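# Find the light check weight and place it on dish

## Task

Four check weights are present and one weighs less than the rest; you can tell which using the balance, whose pointer stays over the white mark when both pans hold equal loads and leans toward the side that is lighter. Set that light weight lying flat on the red dish and make sure none of the other three end up on the dish. Nothing may end up inside or beneath any furniture, and apart from the weights and the dish every object has to finish resting directly on the same piece of furniture it sits on now. A result that stays correct only because a robot is holding it does not count. At the end, release everything and move the arms away.

## Robot and tools

Robots: three identical i2rt Big YAM arms named arm1, arm2 and arm3. Each has six joints, a two-finger gripper and a wrist camera. With joints 1 and 6 at 0 and the hand level and pointing ahead, the wrist camera rides on top of the hand looking toward the fingertips. Reach is roughly 1.0 m from the joint 1 axis. Room cameras room_a and room_b are fixed in the room. Wrist cameras are arm1_cam_wrist, arm2_cam_wrist and arm3_cam_wrist.

Frame: there is one shared scene frame, with its origin on the floor and +z up. The hand point lies midway between the fingertips. The hand's z axis runs along the fingers, and the fingers open and close along its y axis. Foot poses are never printed. Camera calibration lines give K, distortion, T_world_to_cam (metres, OpenCV convention) and pos_world. These can be off slightly in each scene. Wrist camera poses come from the reported joints, so they carry extra error.

Tool execute_actions: its argument actions is a list holding exactly one action, or none. An empty list just returns state and images. Inside an action, each robot name maps to {"joints": {...}}. Each joint value is an absolute target, not an offset. Names, units and ranges:
- joint1_rad: -2.879 to 2.879. Base yaw; positive turns counter-clockwise seen from above; 0 faces the direction of the foot.
- joint2_rad: 0 to 3.141. Shoulder; 0 puts the upper arm pointing back and roughly level; increasing lifts it up and then forward.
- joint3_rad: 0 to 3.019. Elbow; 0 is folded; increasing opens it.
- joint4_rad: -1.692 to 1.57. Hand pitch; positive tilts the fingers up.
- joint5_rad: -1.57 to 1.57. Sideways hand swing; positive goes to the arm's right.
- joint6_rad: -2.094 to 2.094. Hand roll; positive is clockwise when viewed from behind the hand.
- gripper_m: 0 to 0.093. Fingertip gap in metres.

You may list any subset of joints and robots. Everything listed starts at the same moment. Joints left out may still be driving toward an older target. An unknown key or an out-of-range number rejects the entire call, and nothing moves. A single action lasts at most 15 s. Joints move at different speeds, so the hand can sweep wide between postures. The optional cameras argument is a list of camera names or "all". Omitting it, null or ["all"] returns every camera; [] returns none. Example action: {"arm1": {"joints": {"gripper_m": 0.05}}, "arm2": {"joints": {"joint1_rad": 0.3}}}.

Tool wait: seconds from 0 to 10. It commands nothing and returns state and images.

Tool zoom_image: camera plus region [x0, y0, x1, y1] in pixels of that camera's latest full image, with the top-left corner as origin. The region can be at most 504x504.

Tool finished_scene: scene is an integer, 1 or 2. It ends the scene for good, and the goal must still hold afterwards. Its result reports success and gives the next scene's task. If you pick up from a summary, first send an empty execute_actions to learn the scene number and task.

Results: joint_positions and joint torques (arm joints only; they include offsets, scale and noise, and are nonzero even in free air). A pictures line lists the cameras in the same order as the images. joint_status describes how each commanded motion ended, within these tolerances: ±0.045, 0.14, 0.09, 0.055, 0.03 and 0.035 rad for joints 1-6, and ±0.003 m for the gripper.
- off_target: the joint stopped short and may still be pushing.
- contact_stop: the joint now holds where it stopped.
- time_out: the joint keeps its target, or one clamped within 0.375, 0.375, 0.113, 0.225, 0.075 and 0.3 rad of its position, and keeps pushing. on_its_own lists this.
- not_followed: reported with "joint command not followed" and a cause. A self- or arm-collision check withheld the arm's targets, though the gripper still acts. The arm may retry those targets with later actions.
on_its_own lists uncommanded behaviour; its "held at" is the joint's target, not its position. To ease a push, command the joint its reported position. Very small changes may not move a joint at all. If a call reports a stop, any later motion calls in the same reply are skipped.

Cautions: these arms do not stop on contact and can push hard, so avoid pressing into tables, furniture or objects. A hard press between two robots fails the run. The collision check ignores fingers, gripper housings and wrist cameras and can act too late. Holding loads heats motors: a MOTOR HOT line appears at 85 °C, and at 100 °C an OVER-TEMPERATURE FAULT drops the arm, with joint_status showing limit_stop_at_motor_heat (re-send targets). Some heat carries into the next scene. Do not drop, slam or knock items off the work area or onto the floor, and do not push anything into or under furniture. Loose objects may get nudged now and then. Use the balance to compare weights by loading its pans and reading the pointer. At the end, open the grippers and move the arms away. The simulation keeps running while you think, and shorter robot motion time is better.

Each tool is called after "Emit:" by a JSON object that holds its "api" and its "payload", one argument or row to a line.

## Session

Emit:
{"api": "execute_actions", "payload": {
  "actions": []
}}

Scene clock: 0.00 s.
Joint torques (N m, as the arm reports them, + toward a larger angle): no reading
Motor temperatures (°C, as the motors report them): arm1=[25 27 23 26 26 25] | arm2=[26 26 23 24 26 25] | arm3=[26 26 23 27 27 25]
arm1.joint_positions: joint1_rad=+0.121 joint2_rad=+0.375 joint3_rad=+1.375 joint4_rad=-1.297 joint5_rad=-0.144 joint6_rad=+0.650 gripper_m=+0.094
arm1.joint_status: not commanded
arm1.hand: x=+0.9516 y=+0.4208 z=+1.4042 quat_wxyz=(-0.587, -0.386, -0.702, -0.115) (m; scene frame)
arm2.joint_positions: joint1_rad=-0.303 joint2_rad=+0.413 joint3_rad=+1.684 joint4_rad=-1.467 joint5_rad=+0.195 joint6_rad=+0.454 gripper_m=+0.095
arm2.joint_status: not commanded
arm2.hand: x=+0.1833 y=-0.4423 z=+1.5764 quat_wxyz=(-0.410, +0.347, -0.686, -0.490) (m; scene frame)
arm3.joint_positions: joint1_rad=+0.790 joint2_rad=+0.471 joint3_rad=+1.582 joint4_rad=-1.249 joint5_rad=+0.116 joint6_rad=+0.072 gripper_m=+0.094
arm3.joint_status: not commanded
arm3.hand: x=-0.9503 y=-0.0921 z=+1.5467 quat_wxyz=(-0.529, -0.478, -0.582, +0.390) (m; scene frame)
pictures: arm1_cam_wrist, arm2_cam_wrist, arm3_cam_wrist, room_a, room_b
Images, in order (width x height): arm1_cam_wrist 616x616, arm2_cam_wrist 616x616, arm3_cam_wrist 616x616, room_a 504x504, room_b 504x504.

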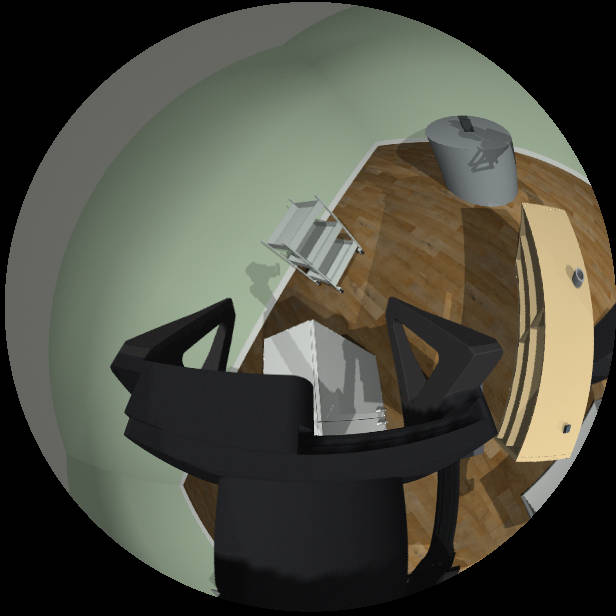

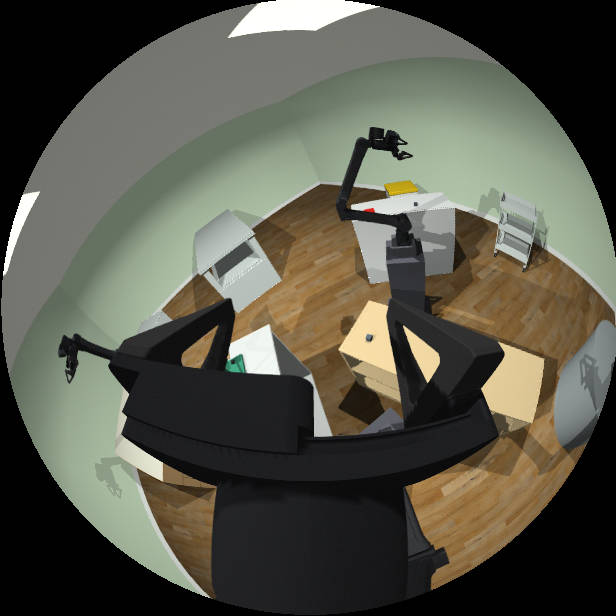

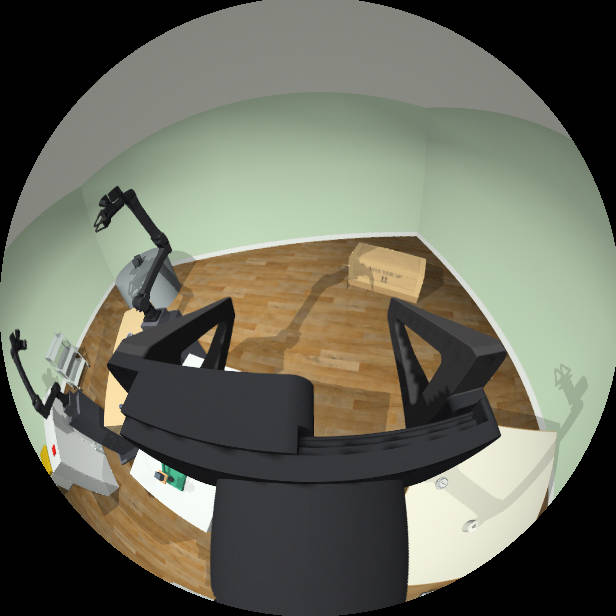

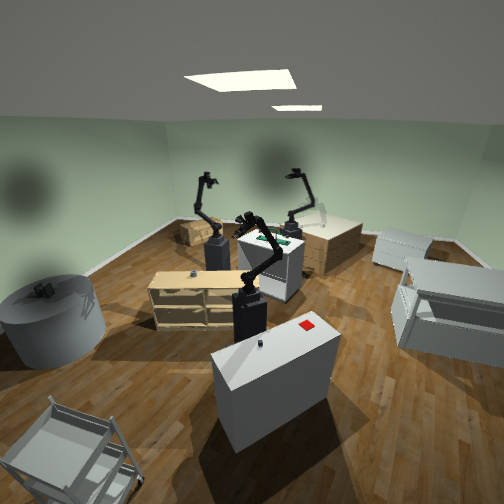

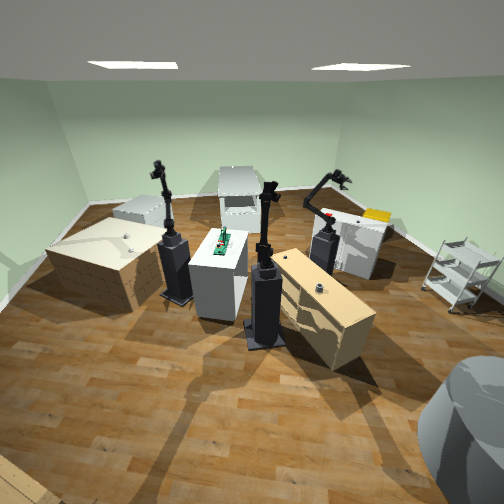

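Emit:
{"api": "zoom_image", "payload": {
  "camera": "room_b",
  "region": [40, 190, 400, 350]
}}

Emit:
{"api": "zoom_image", "payload": {
  "camera": "room_a",
  "region": [140, 200, 380, 360]
}}

Emit:
{"api": "zoom_image", "payload": {
  "camera": "room_b",
  "region": [180, 215, 260, 265]
}}

Emit:
{"api": "zoom_image", "payload": {
  "camera": "arm3_cam_wrist",
  "region": [100, 420, 260, 560]
}}

Region (40, 190, 400, 350) of room_b's 504x504 image, scaled by 1.400, with more detail than that image has.

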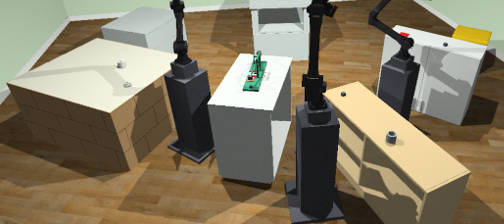

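Region (140, 200, 380, 360) of room_a's 504x504 image, scaled by 2.100, with more detail than that image has.

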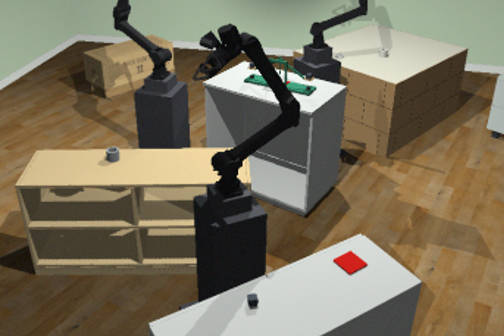

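Region (180, 215, 260, 265) of room_b's 504x504 image, scaled by 6.300, with more detail than that image has; it fills the top 315 rows of this view, and the rest is white.

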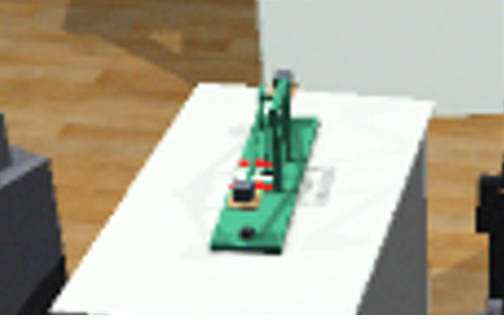

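Region (100, 420, 260, 560) of arm3_cam_wrist's 616x616 image, scaled by 3.150, with more detail than that image has; it fills the top 441 rows of this view, and the rest is white.

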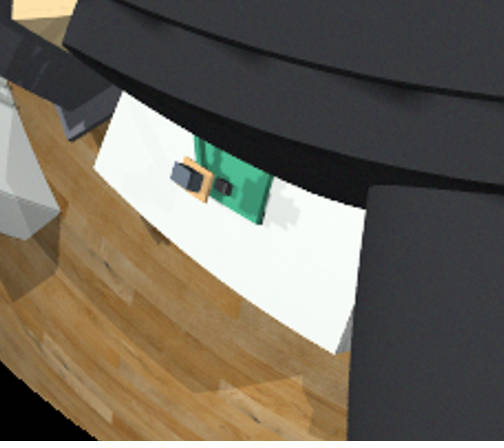

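Emit:
{"api": "execute_actions", "payload": {
  "actions": [
    {"arm2":{"joints":{"joint1_rad":0.56,"joint2_rad":1.2,"joint3_rad":1.2,"joint4_rad":-1.0,"joint5_rad":0,"joint6_rad":0}},"arm3":{"joints":{"joint2_rad":0.8,"joint3_rad":1.1,"joint4_rad":-1.0,"joint5_rad":0,"joint6_rad":0}},"arm1":{"joints":{"joint2_rad":0.9,"joint3_rad":1.6,"joint4_rad":-1.57,"joint5_rad":0,"joint6_rad":0}}}
  ]
}}

Scene clock: 3.33 s.
Joint torques (N m, as the arm reports them, + toward a larger angle): arm1=[ 2.44 -1.97  8.93  0.3   0.08 -0.11] | arm2=[ -0.46 -11.15   9.07   1.69  -0.01  -0.07] | arm3=[ 0.22 -2.03 10.48  1.99 -0.24 -0.14]
Motor temperatures (°C, as the motors report them): arm1=[25 27 23 26 27 25] | arm2=[26 26 23 24 26 25] | arm3=[26 26 23 27 27 25]
arm1.joint_positions: joint1_rad=+0.121 joint2_rad=+0.903 joint3_rad=+1.583 joint4_rad=-1.550 joint5_rad=-0.002 joint6_rad=+0.015 gripper_m=+0.094
arm1.joint_status: all done
arm1.hand: x=+1.0866 y=+0.3271 z=+1.3445 quat_wxyz=(-0.338, -0.221, -0.912, +0.074) (m; scene frame)
arm2.joint_positions: joint1_rad=+0.565 joint2_rad=+1.211 joint3_rad=+1.180 joint4_rad=-1.014 joint5_rad=+0.001 joint6_rad=+0.009 gripper_m=+0.095
arm2.joint_status: all done
arm2.hand: x=-0.1876 y=-0.1863 z=+1.1953 quat_wxyz=(-0.096, +0.901, -0.349, -0.239) (m; scene frame)
arm3.joint_positions: joint1_rad=+0.790 joint2_rad=+0.794 joint3_rad=+1.068 joint4_rad=-1.011 joint5_rad=+0.003 joint6_rad=+0.013 gripper_m=+0.094
arm3.joint_status: all done
arm3.hand: x=-0.8517 y=-0.2985 z=+1.2622 quat_wxyz=(-0.334, -0.523, -0.750, +0.230) (m; scene frame)
pictures: arm1_cam_wrist, arm2_cam_wrist, arm3_cam_wrist, room_a, room_b
camera_calibration (this result's frames):
arm1_cam_wrist: T_world_to_cam=[[-0.45048, -0.892699, -0.0125034, 0.799077], [-0.888768, 0.449735, -0.0884877, 0.947289], [0.0846161, -0.0287494, -0.995999, 1.37767], [0, 0, 0, 1]] pos_world=[1.08532, 0.326912, 1.46597]
arm2_cam_wrist: T_world_to_cam=[[0.669172, 0.743002, 0.0125041, 0.246821], [0.738652, -0.666906, 0.0981334, -0.0967114], [0.0812524, -0.056432, -0.995095, 1.31489], [0, 0, 0, 1]] pos_world=[-0.200568, -0.173685, 1.31484]
arm3_cam_wrist: T_world_to_cam=[[-0.935844, -0.352275, -0.00987794, -0.888633], [-0.342957, 0.916825, -0.204479, 0.243593], [0.0810893, -0.187973, -0.978821, 1.36948], [0, 0, 0, 1]] pos_world=[-0.859131, -0.278949, 1.38151]
Images, in order (width x height): arm1_cam_wrist 616x616, arm2_cam_wrist 616x616, arm3_cam_wrist 616x616, room_a 504x504, room_b 504x504.

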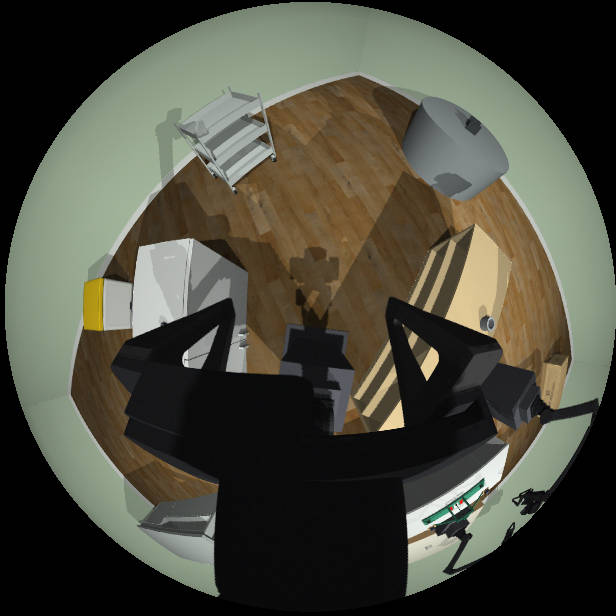

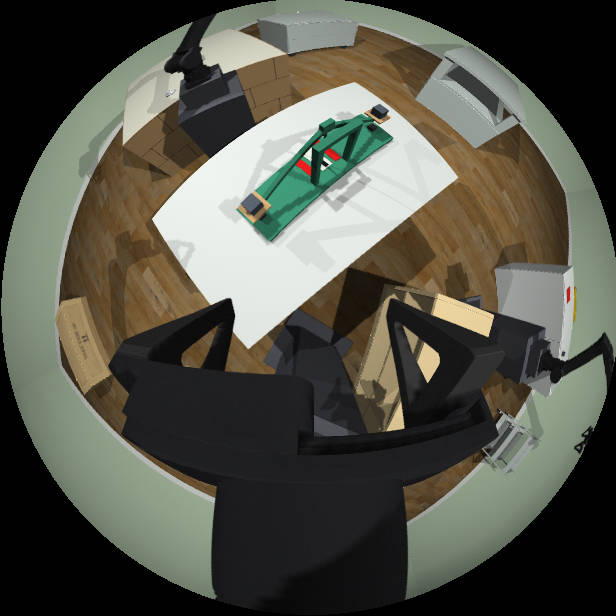

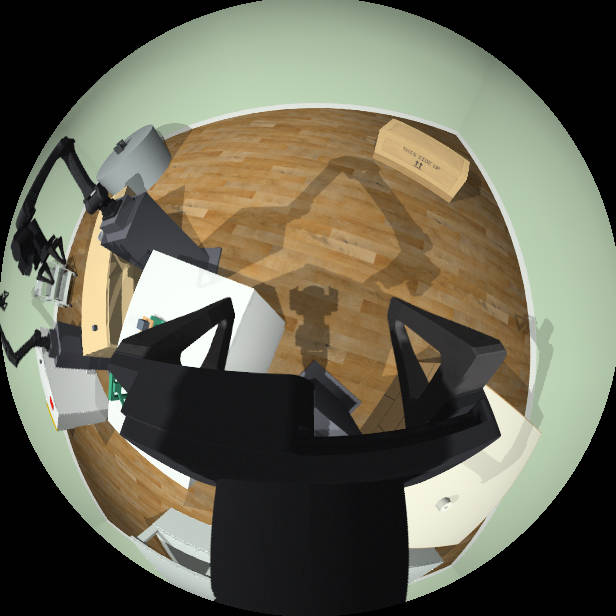

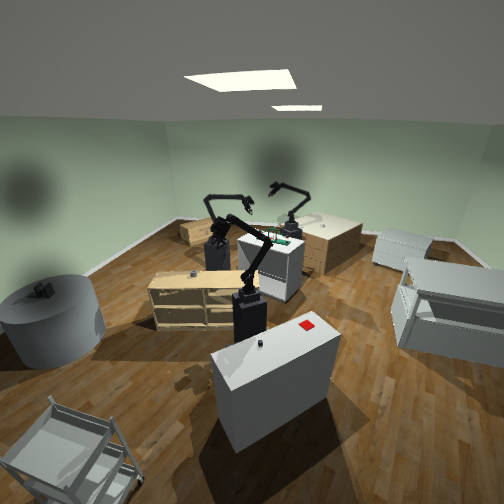

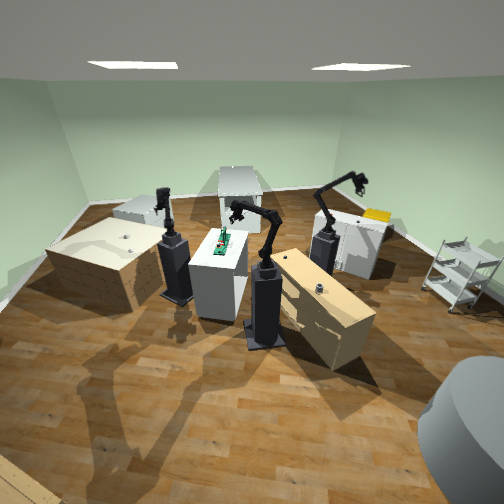

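Emit:
{"api": "zoom_image", "payload": {
  "camera": "arm2_cam_wrist",
  "region": [220, 80, 420, 260]
}}

Region (220, 80, 420, 260) of arm2_cam_wrist's 616x616 image, scaled by 2.520, with more detail than that image has; it fills the top 454 rows of this view, and the rest is white.

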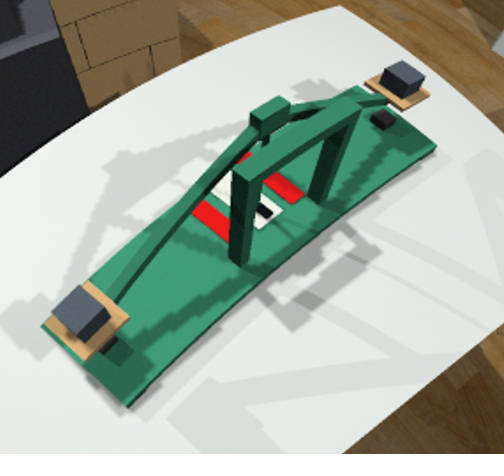

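Emit:
{"api": "execute_actions", "payload": {
  "actions": [
    {"arm2":{"joints":{"joint2_rad":0.5}},"arm3":{"joints":{"joint3_rad":2.0}},"arm1":{"joints":{"joint4_rad":-0.4}}}
  ],
  "cameras": []
}}

Scene clock: 11.47 s.
Joint torques (N m, as the arm reports them, + toward a larger angle): arm1=[ 1.41 -2.59  9.37  2.4   0.15 -0.11] | arm2=[-0.35  3.88  8.21  2.3  -0.01 -0.05] | arm3=[ 0.28  3.47  4.5   2.04 -0.24 -0.14]
Motor temperatures (°C, as the motors report them): arm1=[25 27 24 26 27 25] | arm2=[26 26 25 24 26 25] | arm3=[26 26 25 27 27 25]
arm1.joint_positions: joint1_rad=+0.121 joint2_rad=+0.903 joint3_rad=+1.583 joint4_rad=-0.433 joint5_rad=-0.002 joint6_rad=+0.014 gripper_m=+0.094
arm1.joint_status: all done
arm1.hand: x=+1.1569 y=+0.2914 z=+1.5928 quat_wxyz=(-0.771, -0.144, -0.596, +0.173) (m; scene frame)
arm2.joint_positions: joint1_rad=+0.565 joint2_rad=+0.490 joint3_rad=+1.180 joint4_rad=-1.012 joint5_rad=+0.001 joint6_rad=+0.009 gripper_m=+0.095
arm2.joint_status: all done
arm2.hand: x=-0.0344 y=-0.3275 z=+1.4460 quat_wxyz=(-0.211, +0.758, -0.292, -0.543) (m; scene frame)
arm3.joint_positions: joint1_rad=+0.790 joint2_rad=+0.798 joint3_rad=+1.992 joint4_rad=-1.007 joint5_rad=+0.003 joint6_rad=+0.013 gripper_m=+0.094
arm3.joint_status: all done
arm3.hand: x=-0.9097 y=-0.1416 z=+1.7255 quat_wxyz=(-0.637, -0.364, -0.523, +0.434) (m; scene frame)
pictures: none
No camera images: the call's "cameras" was empty. Leave "cameras" out to get every camera's image.

Emit:
{"api": "execute_actions", "payload": {
  "actions": [
    {"arm2":{"joints":{"joint1_rad":0.76,"joint2_rad":2.256,"joint3_rad":2.272,"joint4_rad":-1.587,"joint6_rad":0.98}},"arm1":{"joints":{"joint1_rad":1.31,"joint2_rad":2.0,"joint3_rad":2.083,"joint4_rad":-1.65}}}
  ],
  "cameras": ["arm1_cam_wrist","arm2_cam_wrist","room_b"]
}}

Scene clock: 14.87 s.
Joint torques (N m, as the arm reports them, + toward a larger angle): arm1=[  2.11 -21.24  10.52  -0.56   0.12  -0.07] | arm2=[  0.01 -27.98  10.69  -0.25   0.07   0.15] | arm3=[ 0.28  3.35  4.59  2.01 -0.24 -0.14]
Motor temperatures (°C, as the motors report them): arm1=[25 27 24 26 27 25] | arm2=[26 26 26 24 26 25] | arm3=[26 26 25 27 27 25]
arm1.joint_positions: joint1_rad=+1.316 joint2_rad=+2.030 joint3_rad=+2.056 joint4_rad=-1.632 joint5_rad=-0.001 joint6_rad=+0.012 gripper_m=+0.094
arm1.joint_status: all done
arm1.hand: x=+1.2857 y=+0.8768 z=+1.0277 quat_wxyz=(+0.014, +0.354, -0.935, +0.006) (m; scene frame)
arm2.joint_positions: joint1_rad=+0.757 joint2_rad=+2.273 joint3_rad=+2.218 joint4_rad=-1.579 joint5_rad=+0.001 joint6_rad=+0.970 gripper_m=+0.095
arm2.joint_status: all done
arm2.hand: x=-0.4330 y=-0.1396 z=+1.0187 quat_wxyz=(-0.013, +0.728, -0.685, +0.032) (m; scene frame)
arm3.joint_positions: joint1_rad=+0.790 joint2_rad=+0.798 joint3_rad=+1.992 joint4_rad=-1.007 joint5_rad=+0.003 joint6_rad=+0.013 gripper_m=+0.094
arm3.joint_status: not commanded
arm3.hand: x=-0.9097 y=-0.1416 z=+1.7255 quat_wxyz=(-0.637, -0.364, -0.523, +0.434) (m; scene frame)
pictures: arm1_cam_wrist, arm2_cam_wrist, room_b
camera_calibration (this result's frames):
arm1_cam_wrist: T_world_to_cam=[[0.663761, -0.747942, 0.00204915, -0.198962], [-0.597193, -0.528325, 0.603518, 0.62052], [-0.450314, -0.401815, -0.797347, 1.87181], [0, 0, 0, 1]] pos_world=[1.34554, 0.931147, 1.1184]
arm2_cam_wrist: T_world_to_cam=[[0.995489, 0.0706236, 0.0633589, 0.374108], [0.0181759, -0.79737, 0.603217, -0.711696], [0.0931219, -0.599344, -0.795056, 0.887319], [0, 0, 0, 1]] pos_world=[-0.442113, -0.0620962, 1.11107]
Images, in order (width x height): arm1_cam_wrist 616x616, arm2_cam_wrist 616x616, room_b 504x504.

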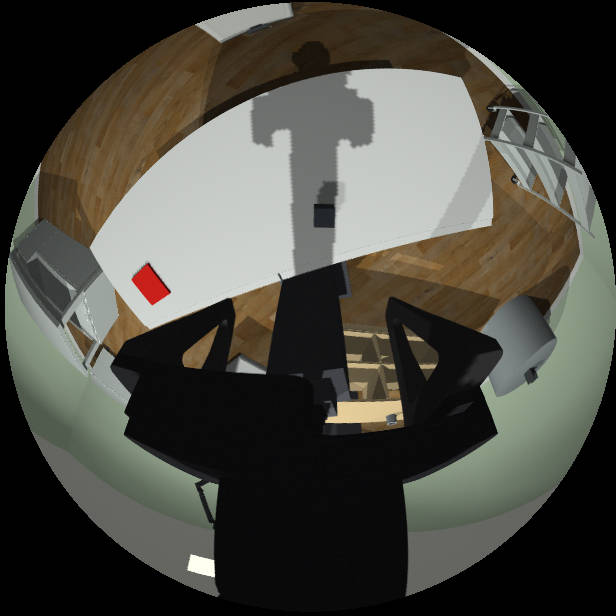

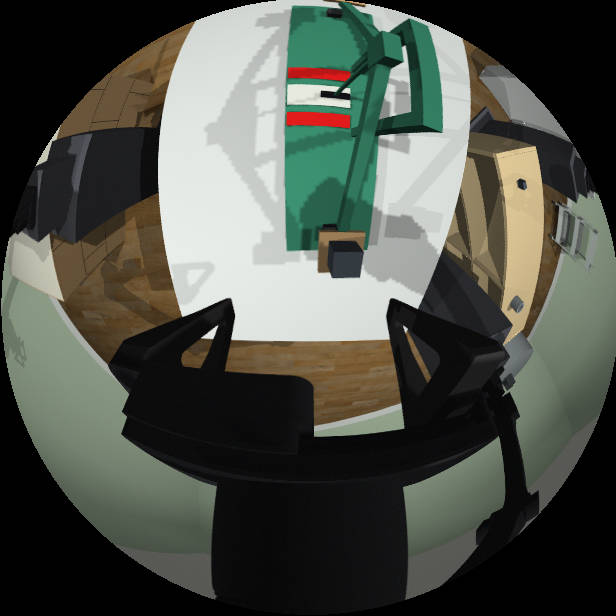

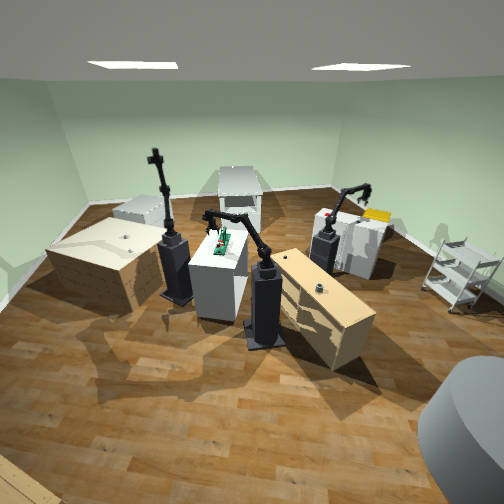

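Emit:
{"api": "zoom_image", "payload": {
  "camera": "arm2_cam_wrist",
  "region": [270, 60, 430, 300]
}}

Emit:
{"api": "zoom_image", "payload": {
  "camera": "arm1_cam_wrist",
  "region": [280, 160, 380, 260]
}}

Region (270, 60, 430, 300) of arm2_cam_wrist's 616x616 image, scaled by 2.100, with more detail than that image has.

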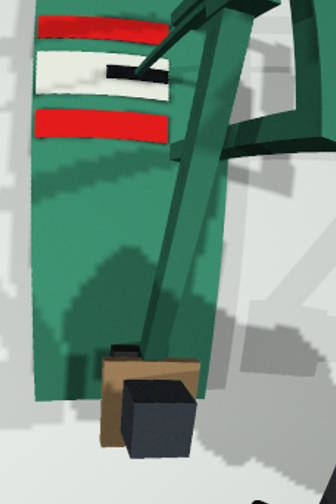

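Region (280, 160, 380, 260) of arm1_cam_wrist's 616x616 image, scaled by 5.040, with more detail than that image has.

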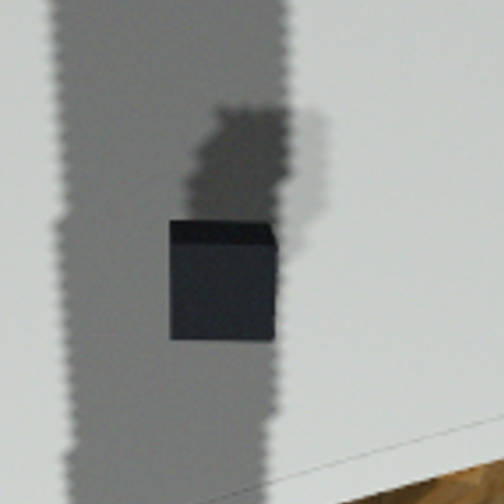

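Emit:
{"api": "execute_actions", "payload": {
  "actions": [
    {"arm2":{"joints":{"joint1_rad":0.727,"joint2_rad":2.11,"joint3_rad":1.879,"joint4_rad":-1.328,"joint6_rad":0.96}},"arm1":{"joints":{"joint1_rad":1.29,"joint2_rad":2.09,"joint3_rad":1.925,"joint4_rad":-1.395}}}
  ],
  "cameras": ["arm1_cam_wrist","arm2_cam_wrist"]
}}

Scene clock: 17.37 s.
Joint torques (N m, as the arm reports them, + toward a larger angle): arm1=[  0.3  -19.98   8.05   0.83   0.09  -0.1 ] | arm2=[  0.02 -22.03   6.78   0.6    0.06  -0.05] | arm3=[ 0.19  3.33  4.6   2.   -0.24 -0.14]
Motor temperatures (°C, as the motors report them): arm1=[25 27 25 26 27 25] | arm2=[26 26 26 24 26 25] | arm3=[26 26 24 27 27 25]
arm1.joint_positions: joint1_rad=+1.301 joint2_rad=+2.097 joint3_rad=+1.924 joint4_rad=-1.415 joint5_rad=-0.001 joint6_rad=+0.012 gripper_m=+0.094
arm1.joint_status: all done
arm1.hand: x=+1.3067 y=+0.8828 z=+0.9361 quat_wxyz=(+0.005, +0.347, -0.938, +0.003) (m; scene frame)
arm2.joint_positions: joint1_rad=+0.725 joint2_rad=+2.096 joint3_rad=+1.881 joint4_rad=-1.338 joint5_rad=+0.001 joint6_rad=+0.969 gripper_m=+0.095
arm2.joint_status: all done
arm2.hand: x=-0.3905 y=-0.1404 z=+1.0057 quat_wxyz=(-0.004, +0.718, -0.696, -0.007) (m; scene frame)
arm3.joint_positions: joint1_rad=+0.790 joint2_rad=+0.798 joint3_rad=+1.992 joint4_rad=-1.007 joint5_rad=+0.003 joint6_rad=+0.013 gripper_m=+0.094
arm3.joint_status: not commanded
arm3.hand: x=-0.9097 y=-0.1416 z=+1.7255 quat_wxyz=(-0.637, -0.364, -0.523, +0.434) (m; scene frame)
pictures: arm1_cam_wrist, arm2_cam_wrist
camera_calibration (this result's frames):
arm1_cam_wrist: T_world_to_cam=[[0.652866, -0.757471, 0.00181471, -0.185336], [-0.613126, -0.527044, 0.588474, 0.725305], [-0.444796, -0.385307, -0.808514, 1.79928], [0, 0, 0, 1]] pos_world=[1.36602, 0.935158, 1.02826]
arm2_cam_wrist: T_world_to_cam=[[0.999227, 0.039268, -0.00177765, 0.395269], [0.0333446, -0.822813, 0.567332, -0.666813], [0.0208154, -0.566953, -0.823487, 0.877459], [0, 0, 0, 1]] pos_world=[-0.390994, -0.0667058, 1.10158]
Images, in order (width x height): arm1_cam_wrist 616x616, arm2_cam_wrist 616x616.

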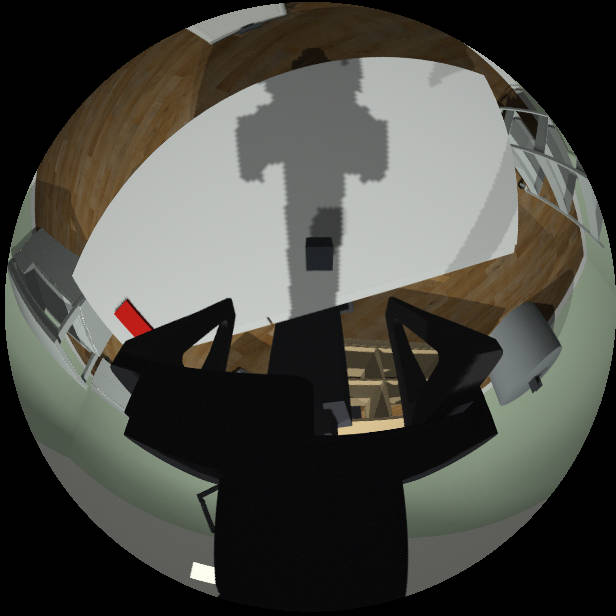

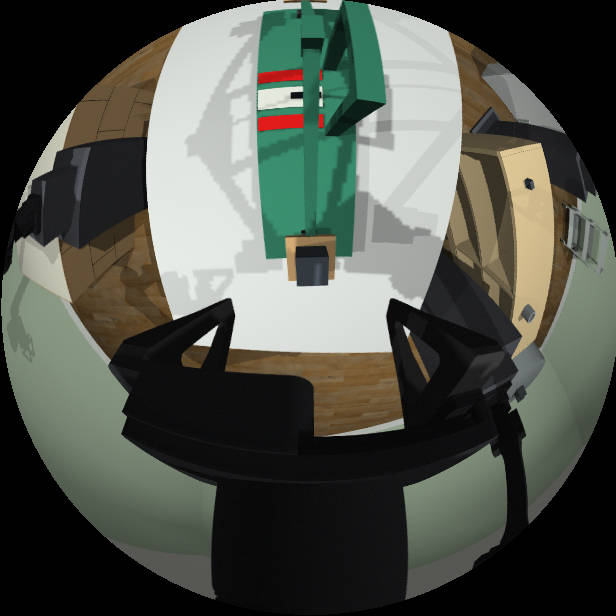

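Emit:
{"api": "execute_actions", "payload": {
  "actions": [
    {"arm2":{"joints":{"joint1_rad":0.742,"joint2_rad":2.145,"joint3_rad":1.739,"joint4_rad":-1.165}}}
  ],
  "cameras": ["arm2_cam_wrist"]
}}

Emit:
{"api": "zoom_image", "payload": {
  "camera": "arm2_cam_wrist",
  "region": [230, 180, 390, 340]
}}

Scene clock: 19.13 s.
Joint torques (N m, as the arm reports them, + toward a larger angle): arm1=[  0.61 -20.03   8.04   0.82   0.11  -0.15] | arm2=[  0.27 -22.06   6.07   0.57   0.06  -0.05] | arm3=[ 0.19  3.37  4.61  1.99 -0.24 -0.14]
Motor temperatures (°C, as the motors report them): arm1=[25 27 25 26 27 25] | arm2=[26 27 26 24 26 25] | arm3=[26 26 24 27 27 25]
arm1.joint_positions: joint1_rad=+1.301 joint2_rad=+2.097 joint3_rad=+1.924 joint4_rad=-1.415 joint5_rad=-0.001 joint6_rad=+0.012 gripper_m=+0.094
arm1.joint_status: not commanded
arm1.hand: x=+1.3067 y=+0.8828 z=+0.9361 quat_wxyz=(+0.005, +0.347, -0.938, +0.003) (m; scene frame)
arm2.joint_positions: joint1_rad=+0.738 joint2_rad=+2.131 joint3_rad=+1.742 joint4_rad=-1.175 joint5_rad=+0.001 joint6_rad=+0.969 gripper_m=+0.095
arm2.joint_status: all done
arm2.hand: x=-0.3842 y=-0.1540 z=+0.9337 quat_wxyz=(-0.005, +0.723, -0.691, -0.001) (m; scene frame)
arm3.joint_positions: joint1_rad=+0.790 joint2_rad=+0.798 joint3_rad=+1.992 joint4_rad=-1.007 joint5_rad=+0.003 joint6_rad=+0.013 gripper_m=+0.094
arm3.joint_status: not commanded
arm3.hand: x=-0.9097 y=-0.1416 z=+1.7255 quat_wxyz=(-0.637, -0.364, -0.523, +0.434) (m; scene frame)
pictures: arm2_cam_wrist
camera_calibration (this result's frames):
arm2_cam_wrist: T_world_to_cam=[[0.998575, 0.0528978, 0.00703197, 0.383006], [0.0393526, -0.818979, 0.572472, -0.639254], [0.0360415, -0.57138, -0.819894, 0.812125], [0, 0, 0, 1]] pos_world=[-0.386574, -0.0797639, 1.02912]
Images, in order (width x height): arm2_cam_wrist 616x616.

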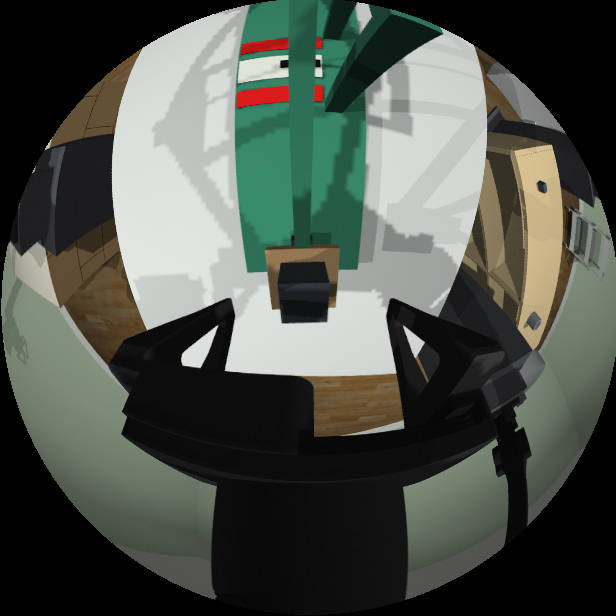

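Region (230, 180, 390, 340) of arm2_cam_wrist's 616x616 image, scaled by 3.150, with more detail than that image has.

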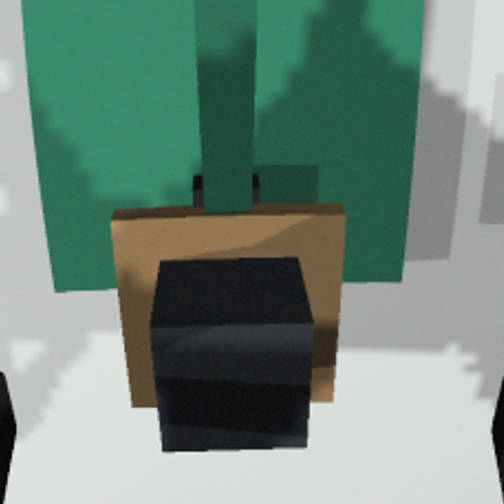

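Emit:
{"api": "execute_actions", "payload": {
  "actions": [
    {"arm2":{"joints":{"joint2_rad":2.181,"joint3_rad":1.719,"joint4_rad":-1.116}}}
  ],
  "cameras": ["arm2_cam_wrist"]
}}

Scene clock: 20.20 s.
Joint torques (N m, as the arm reports them, + toward a larger angle): arm1=[  0.44 -20.71   8.11   0.71   0.06  -0.07] | arm2=[  0.17 -20.5    5.52   0.67   0.07  -0.05] | arm3=[ 0.22  3.34  4.6   1.99 -0.23 -0.14]
Motor temperatures (°C, as the motors report them): arm1=[25 27 25 26 27 25] | arm2=[26 27 26 24 26 25] | arm3=[26 26 24 27 27 25]
arm1.joint_positions: joint1_rad=+1.301 joint2_rad=+2.097 joint3_rad=+1.924 joint4_rad=-1.415 joint5_rad=-0.001 joint6_rad=+0.012 gripper_m=+0.094
arm1.joint_status: not commanded
arm1.hand: x=+1.3067 y=+0.8828 z=+0.9361 quat_wxyz=(+0.005, +0.347, -0.938, +0.003) (m; scene frame)
arm2.joint_positions: joint1_rad=+0.738 joint2_rad=+2.153 joint3_rad=+1.728 joint4_rad=-1.127 joint5_rad=+0.001 joint6_rad=+0.969 gripper_m=+0.095
arm2.joint_status: all done
arm2.hand: x=-0.3872 y=-0.1520 z=+0.9155 quat_wxyz=(-0.004, +0.723, -0.691, -0.007) (m; scene frame)
arm3.joint_positions: joint1_rad=+0.790 joint2_rad=+0.798 joint3_rad=+1.992 joint4_rad=-1.007 joint5_rad=+0.003 joint6_rad=+0.013 gripper_m=+0.094
arm3.joint_status: not commanded
arm3.hand: x=-0.9097 y=-0.1416 z=+1.7255 quat_wxyz=(-0.637, -0.364, -0.523, +0.434) (m; scene frame)
pictures: arm2_cam_wrist
camera_calibration (this result's frames):
arm2_cam_wrist: T_world_to_cam=[[0.998589, 0.0530061, -0.00328059, 0.395429], [0.0455346, -0.822769, 0.56655, -0.619829], [0.0273314, -0.5659, -0.824021, 0.799748], [0, 0, 0, 1]] pos_world=[-0.388505, -0.0783591, 1.01147]
Images, in order (width x height): arm2_cam_wrist 616x616.

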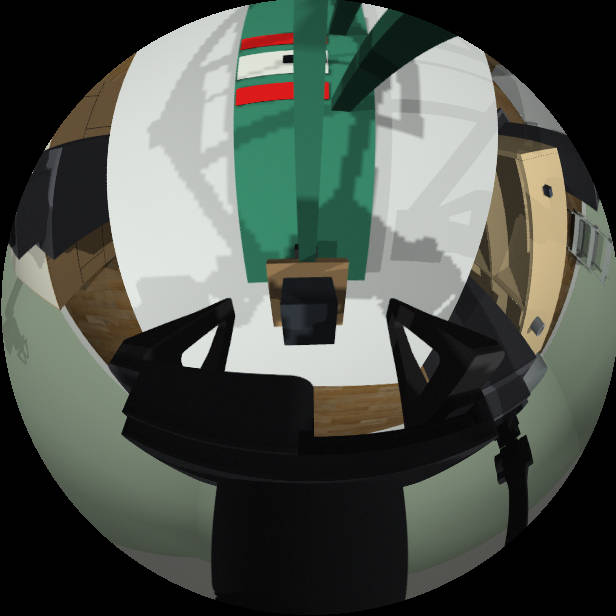

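Emit:
{"api": "zoom_image", "payload": {
  "camera": "arm2_cam_wrist",
  "region": [230, 220, 390, 380]
}}

Region (230, 220, 390, 380) of arm2_cam_wrist's 616x616 image, scaled by 3.150, with more detail than that image has.

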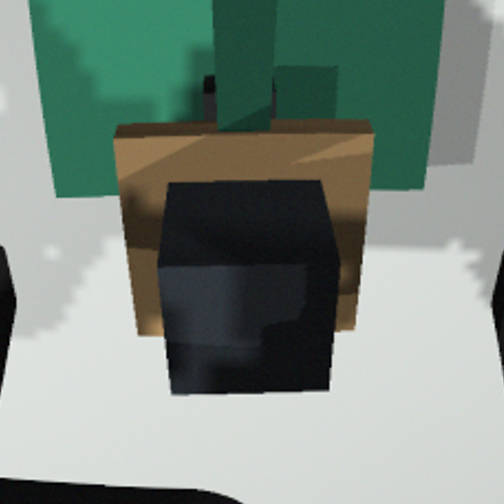

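Emit:
{"api": "execute_actions", "payload": {
  "actions": [
    {"arm2":{"joints":{"joint1_rad":0.75,"joint2_rad":2.205,"joint3_rad":1.705,"joint4_rad":-1.10}}}
  ],
  "cameras": ["arm2_cam_wrist"]
}}

Scene clock: 21.50 s.
Joint torques (N m, as the arm reports them, + toward a larger angle): arm1=[ -0.05 -20.26   8.15   0.62   0.05  -0.06] | arm2=[  0.18 -20.69   5.55   0.57   0.06  -0.05] | arm3=[ 0.23  3.41  4.6   2.   -0.23 -0.14]
Motor temperatures (°C, as the motors report them): arm1=[25 28 25 26 27 25] | arm2=[26 27 26 24 26 25] | arm3=[26 26 24 27 27 25]
arm1.joint_positions: joint1_rad=+1.301 joint2_rad=+2.097 joint3_rad=+1.924 joint4_rad=-1.415 joint5_rad=-0.001 joint6_rad=+0.012 gripper_m=+0.094
arm1.joint_status: not commanded
arm1.hand: x=+1.3067 y=+0.8828 z=+0.9361 quat_wxyz=(+0.005, +0.347, -0.938, +0.003) (m; scene frame)
arm2.joint_positions: joint1_rad=+0.744 joint2_rad=+2.178 joint3_rad=+1.713 joint4_rad=-1.110 joint5_rad=+0.001 joint6_rad=+0.969 gripper_m=+0.095
arm2.joint_status: all done
arm2.hand: x=-0.3842 y=-0.1575 z=+0.8950 quat_wxyz=(-0.006, +0.724, -0.689, +0.004) (m; scene frame)
arm3.joint_positions: joint1_rad=+0.790 joint2_rad=+0.798 joint3_rad=+1.992 joint4_rad=-1.007 joint5_rad=+0.003 joint6_rad=+0.013 gripper_m=+0.094
arm3.joint_status: not commanded
arm3.hand: x=-0.9097 y=-0.1416 z=+1.7255 quat_wxyz=(-0.637, -0.364, -0.523, +0.434) (m; scene frame)
pictures: arm2_cam_wrist
camera_calibration (this result's frames):
arm2_cam_wrist: T_world_to_cam=[[0.99818, 0.058192, 0.0158045, 0.376317], [0.0383992, -0.815507, 0.577472, -0.62433], [0.0464929, -0.575814, -0.816258, 0.778489], [0, 0, 0, 1]] pos_world=[-0.387853, -0.0827787, 0.990033]
Images, in order (width x height): arm2_cam_wrist 616x616.

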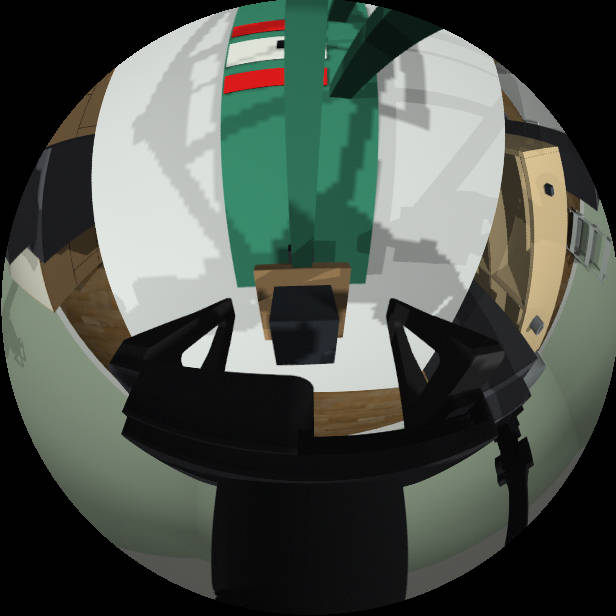

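Emit:
{"api": "execute_actions", "payload": {
  "actions": [
    {"arm2":{"joints":{"gripper_m":0.0}}}
  ],
  "cameras": ["arm2_cam_wrist"]
}}

Scene clock: 22.50 s.
Joint torques (N m, as the arm reports them, + toward a larger angle): arm1=[  0.6  -20.28   8.13   0.69   0.07  -0.07] | arm2=[ -0.65 -21.18   5.44  -0.43   0.01  -0.05] | arm3=[ 0.18  3.33  4.62  2.02 -0.24 -0.14]
Motor temperatures (°C, as the motors report them): arm1=[25 28 25 26 27 25] | arm2=[26 27 26 24 26 25] | arm3=[26 26 24 27 27 25]
arm1.joint_positions: joint1_rad=+1.301 joint2_rad=+2.097 joint3_rad=+1.924 joint4_rad=-1.415 joint5_rad=-0.001 joint6_rad=+0.012 gripper_m=+0.094
arm1.joint_status: not commanded
arm1.hand: x=+1.3067 y=+0.8828 z=+0.9361 quat_wxyz=(+0.005, +0.347, -0.938, +0.003) (m; scene frame)
arm2.joint_positions: joint1_rad=+0.756 joint2_rad=+2.178 joint3_rad=+1.716 joint4_rad=-1.079 joint5_rad=+0.003 joint6_rad=+0.968 gripper_m=+0.030
arm2.joint_status: gripper_m off_target (ended at +0.030, target +0.000)
arm2.hand: x=-0.3955 y=-0.1592 z=+0.8958 quat_wxyz=(-0.004, +0.729, -0.685, -0.013) (m; scene frame)
arm3.joint_positions: joint1_rad=+0.790 joint2_rad=+0.798 joint3_rad=+1.992 joint4_rad=-1.007 joint5_rad=+0.003 joint6_rad=+0.013 gripper_m=+0.094
arm3.joint_status: not commanded
arm3.hand: x=-0.9097 y=-0.1416 z=+1.7255 quat_wxyz=(-0.637, -0.364, -0.523, +0.434) (m; scene frame)
pictures: arm2_cam_wrist
camera_calibration (this result's frames):
arm2_cam_wrist: T_world_to_cam=[[0.997413, 0.0710211, -0.0110653, 0.413462], [0.0650026, -0.825552, 0.56057, -0.601644], [0.0306773, -0.559839, -0.828033, 0.785499], [0, 0, 0, 1]] pos_world=[-0.397381, -0.0863003, 0.992258]
Images, in order (width x height): arm2_cam_wrist 616x616.

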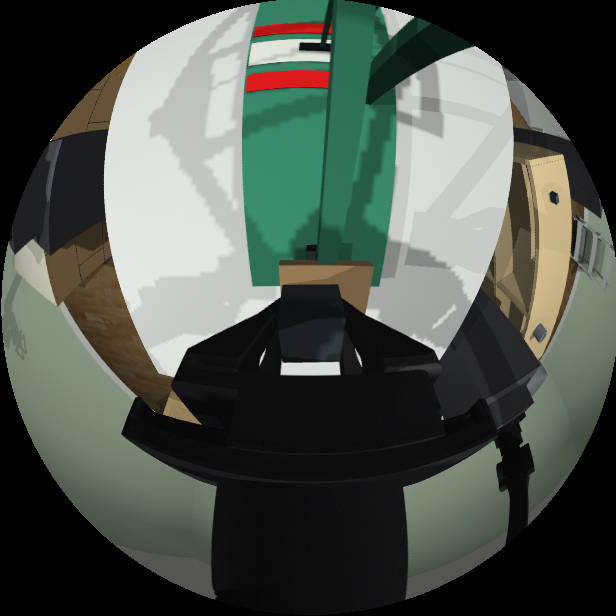

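Emit:
{"api": "execute_actions", "payload": {
  "actions": [
    {"arm2":{"joints":{"joint2_rad":2.03,"joint4_rad":-1.25}}}
  ],
  "cameras": ["arm2_cam_wrist","room_b"]
}}

Scene clock: 24.47 s.
Joint torques (N m, as the arm reports them, + toward a larger angle): arm1=[  1.03 -20.55   8.05   0.61   0.12  -0.1 ] | arm2=[ -0.68 -21.75   6.42  -0.14   0.29  -0.04] | arm3=[ 0.2   3.42  4.6   2.01 -0.24 -0.14]
Motor temperatures (°C, as the motors report them): arm1=[25 28 25 26 27 25] | arm2=[26 27 26 24 26 25] | arm3=[26 26 24 27 27 25]
arm1.joint_positions: joint1_rad=+1.301 joint2_rad=+2.097 joint3_rad=+1.924 joint4_rad=-1.415 joint5_rad=-0.001 joint6_rad=+0.012 gripper_m=+0.094
arm1.joint_status: not commanded
arm1.hand: x=+1.3067 y=+0.8828 z=+0.9361 quat_wxyz=(+0.005, +0.347, -0.938, +0.003) (m; scene frame)
arm2.joint_positions: joint1_rad=+0.753 joint2_rad=+2.029 joint3_rad=+1.708 joint4_rad=-1.241 joint5_rad=-0.004 joint6_rad=+0.968 gripper_m=+0.030
arm2.joint_status: all done
arm2.hand: x=-0.3720 y=-0.1735 z=+0.9832 quat_wxyz=(-0.003, +0.728, -0.686, -0.002) (m; scene frame)
arm3.joint_positions: joint1_rad=+0.790 joint2_rad=+0.798 joint3_rad=+1.992 joint4_rad=-1.007 joint5_rad=+0.003 joint6_rad=+0.013 gripper_m=+0.094
arm3.joint_status: not commanded
arm3.hand: x=-0.9097 y=-0.1416 z=+1.7255 quat_wxyz=(-0.637, -0.364, -0.523, +0.434) (m; scene frame)
pictures: arm2_cam_wrist, room_b
camera_calibration (this result's frames):
arm2_cam_wrist: T_world_to_cam=[[0.997697, 0.0677923, 0.00215821, 0.378572], [0.0542205, -0.816272, 0.575118, -0.68063], [0.0407502, -0.573677, -0.818068, 0.840722], [0, 0, 0, 1]] pos_world=[-0.375055, -0.0989408, 1.07839]
Images, in order (width x height): arm2_cam_wrist 616x616, room_b 504x504.

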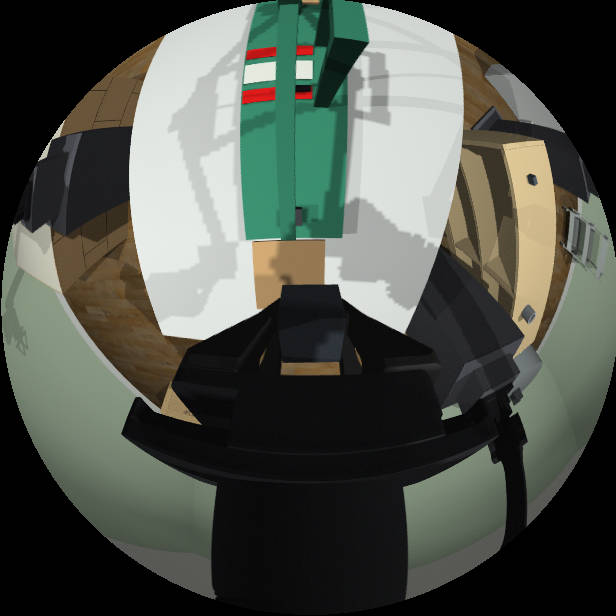

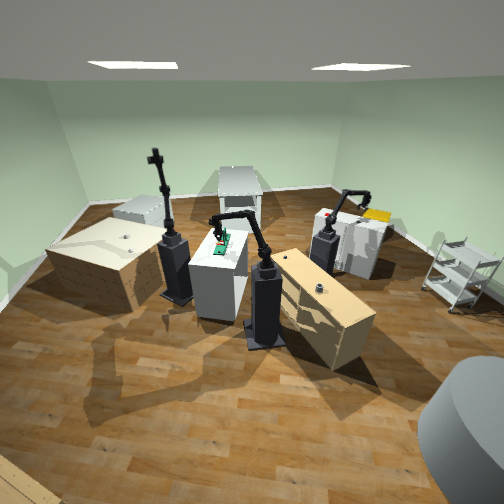

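Emit:
{"api": "execute_actions", "payload": {
  "actions": [
    {"arm2":{"joints":{"joint1_rad":0.80,"joint2_rad":1.731,"joint3_rad":1.215,"joint4_rad":-1.055,"joint6_rad":1.03}}}
  ],
  "cameras": []
}}

Emit:
{"api": "execute_actions", "payload": {
  "actions": [
    {"arm2":{"joints":{"joint2_rad":1.89,"joint3_rad":1.115,"joint4_rad":-0.80}}}
  ],
  "cameras": ["arm2_cam_wrist","room_b"]
}}

Scene clock: 26.17 s.
Joint torques (N m, as the arm reports them, + toward a larger angle): arm1=[  1.23 -20.46   8.21   0.82   0.13  -0.08] | arm2=[ -0.56 -15.53   6.38   0.49   0.23   0.13] | arm3=[ 0.19  3.35  4.6   2.01 -0.23 -0.14]
Motor temperatures (°C, as the motors report them): arm1=[25 28 25 26 27 25] | arm2=[26 27 26 24 26 25] | arm3=[26 26 24 27 27 25]
arm1.joint_positions: joint1_rad=+1.301 joint2_rad=+2.097 joint3_rad=+1.924 joint4_rad=-1.415 joint5_rad=-0.001 joint6_rad=+0.012 gripper_m=+0.094
arm1.joint_status: not commanded
arm1.hand: x=+1.3067 y=+0.8828 z=+0.9361 quat_wxyz=(+0.005, +0.347, -0.938, +0.003) (m; scene frame)
arm2.joint_positions: joint1_rad=+0.806 joint2_rad=+1.726 joint3_rad=+1.209 joint4_rad=-1.063 joint5_rad=-0.002 joint6_rad=+1.021 gripper_m=+0.030
arm2.joint_status: all done
arm2.hand: x=-0.2667 y=-0.2665 z=+0.9695 quat_wxyz=(-0.005, +0.728, -0.686, +0.007) (m; scene frame)
arm3.joint_positions: joint1_rad=+0.790 joint2_rad=+0.798 joint3_rad=+1.992 joint4_rad=-1.007 joint5_rad=+0.003 joint6_rad=+0.013 gripper_m=+0.094
arm3.joint_status: not commanded
arm3.hand: x=-0.9097 y=-0.1416 z=+1.7255 quat_wxyz=(-0.637, -0.364, -0.523, +0.434) (m; scene frame)
pictures: none
No camera images: the call's "cameras" was empty. Leave "cameras" out to get every camera's image.

Scene clock: 27.27 s.
Joint torques (N m, as the arm reports them, + toward a larger angle): arm1=[  0.41 -20.41   8.11   0.65   0.08  -0.09] | arm2=[ -0.64 -19.     5.27   0.39   0.23   0.14] | arm3=[ 0.3   3.31  4.61  1.99 -0.24 -0.14]
Motor temperatures (°C, as the motors report them): arm1=[25 28 25 26 27 25] | arm2=[26 27 26 24 26 25] | arm3=[26 26 24 27 27 25]
arm1.joint_positions: joint1_rad=+1.301 joint2_rad=+2.097 joint3_rad=+1.924 joint4_rad=-1.415 joint5_rad=-0.001 joint6_rad=+0.012 gripper_m=+0.094
arm1.joint_status: not commanded
arm1.hand: x=+1.3067 y=+0.8828 z=+0.9361 quat_wxyz=(+0.005, +0.347, -0.938, +0.003) (m; scene frame)
arm2.joint_positions: joint1_rad=+0.806 joint2_rad=+1.911 joint3_rad=+1.105 joint4_rad=-0.807 joint5_rad=-0.002 joint6_rad=+1.021 gripper_m=+0.030
arm2.joint_status: all done
arm2.hand: x=-0.2556 y=-0.2712 z=+0.8535 quat_wxyz=(-0.010, +0.728, -0.686, +0.023) (m; scene frame)
arm3.joint_positions: joint1_rad=+0.790 joint2_rad=+0.798 joint3_rad=+1.992 joint4_rad=-1.007 joint5_rad=+0.003 joint6_rad=+0.013 gripper_m=+0.094
arm3.joint_status: not commanded
arm3.hand: x=-0.9097 y=-0.1416 z=+1.7255 quat_wxyz=(-0.637, -0.364, -0.523, +0.434) (m; scene frame)
pictures: arm2_cam_wrist, room_b
camera_calibration (this result's frames):
arm2_cam_wrist: T_world_to_cam=[[0.996538, 0.0686789, 0.0468497, 0.231064], [0.0272759, -0.802428, 0.596126, -0.713198], [0.0785347, -0.592784, -0.801523, 0.664186], [0, 0, 0, 1]] pos_world=[-0.262973, -0.19444, 0.946691]
Images, in order (width x height): arm2_cam_wrist 616x616, room_b 504x504.

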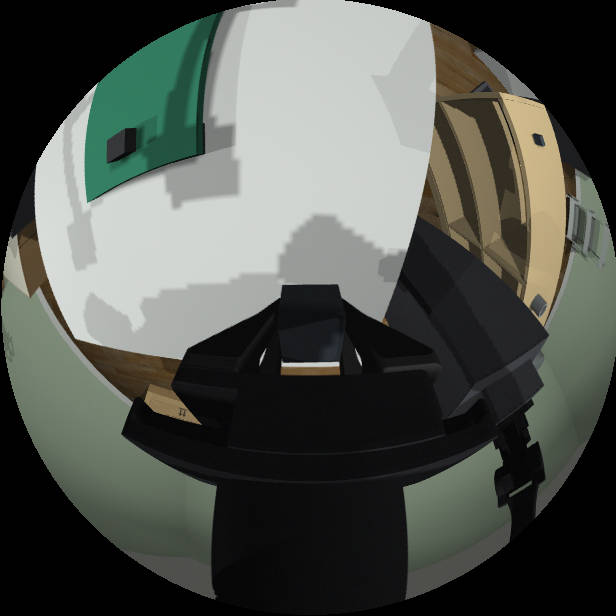

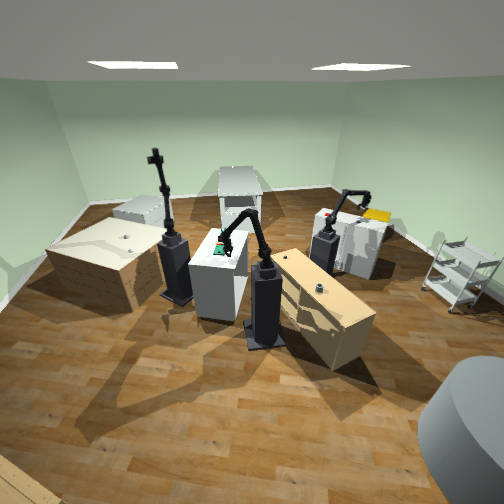

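Emit:
{"api": "execute_actions", "payload": {
  "actions": [
    {"arm2":{"joints":{"joint2_rad":2.015,"joint3_rad":1.175,"joint4_rad":-0.73}}}
  ],
  "cameras": ["arm2_cam_wrist"]
}}

Scene clock: 28.90 s.
Joint torques (N m, as the arm reports them, + toward a larger angle): arm1=[  0.04 -20.67   8.     0.6    0.08  -0.09] | arm2=[ -0.67 -16.94   6.43   0.13   0.23   0.13] | arm3=[ 0.29  3.36  4.61  2.   -0.24 -0.14]
Motor temperatures (°C, as the motors report them): arm1=[25 28 25 26 27 25] | arm2=[26 27 26 24 26 25] | arm3=[26 26 24 27 27 25]
arm1.joint_positions: joint1_rad=+1.301 joint2_rad=+2.097 joint3_rad=+1.924 joint4_rad=-1.415 joint5_rad=-0.001 joint6_rad=+0.012 gripper_m=+0.094
arm1.joint_status: not commanded
arm1.hand: x=+1.3067 y=+0.8828 z=+0.9361 quat_wxyz=(+0.005, +0.347, -0.938, +0.003) (m; scene frame)
arm2.joint_positions: joint1_rad=+0.806 joint2_rad=+2.013 joint3_rad=+1.142 joint4_rad=-0.734 joint5_rad=-0.002 joint6_rad=+1.021 gripper_m=+0.030
arm2.joint_status: all done
arm2.hand: x=-0.2699 y=-0.2631 z=+0.8158 quat_wxyz=(-0.009, +0.728, -0.686, +0.019) (m; scene frame)
arm3.joint_positions: joint1_rad=+0.790 joint2_rad=+0.798 joint3_rad=+1.992 joint4_rad=-1.007 joint5_rad=+0.003 joint6_rad=+0.013 gripper_m=+0.094
arm3.joint_status: not commanded
arm3.hand: x=-0.9097 y=-0.1416 z=+1.7255 quat_wxyz=(-0.637, -0.364, -0.523, +0.434) (m; scene frame)
pictures: arm2_cam_wrist
camera_calibration (this result's frames):
arm2_cam_wrist: T_world_to_cam=[[0.996892, 0.0682003, 0.0394245, 0.252615], [0.0316312, -0.804902, 0.592565, -0.680449], [0.0721459, -0.589476, -0.804557, 0.641507], [0, 0, 0, 1]] pos_world=[-0.276589, -0.18677, 0.909381]
Images, in order (width x height): arm2_cam_wrist 616x616.

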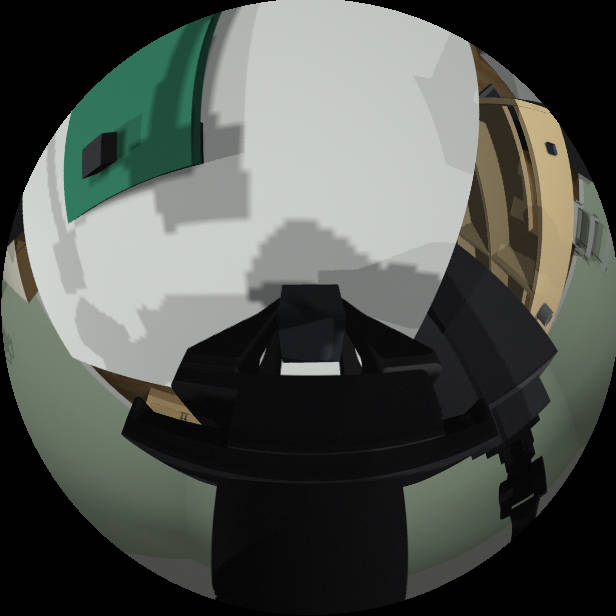

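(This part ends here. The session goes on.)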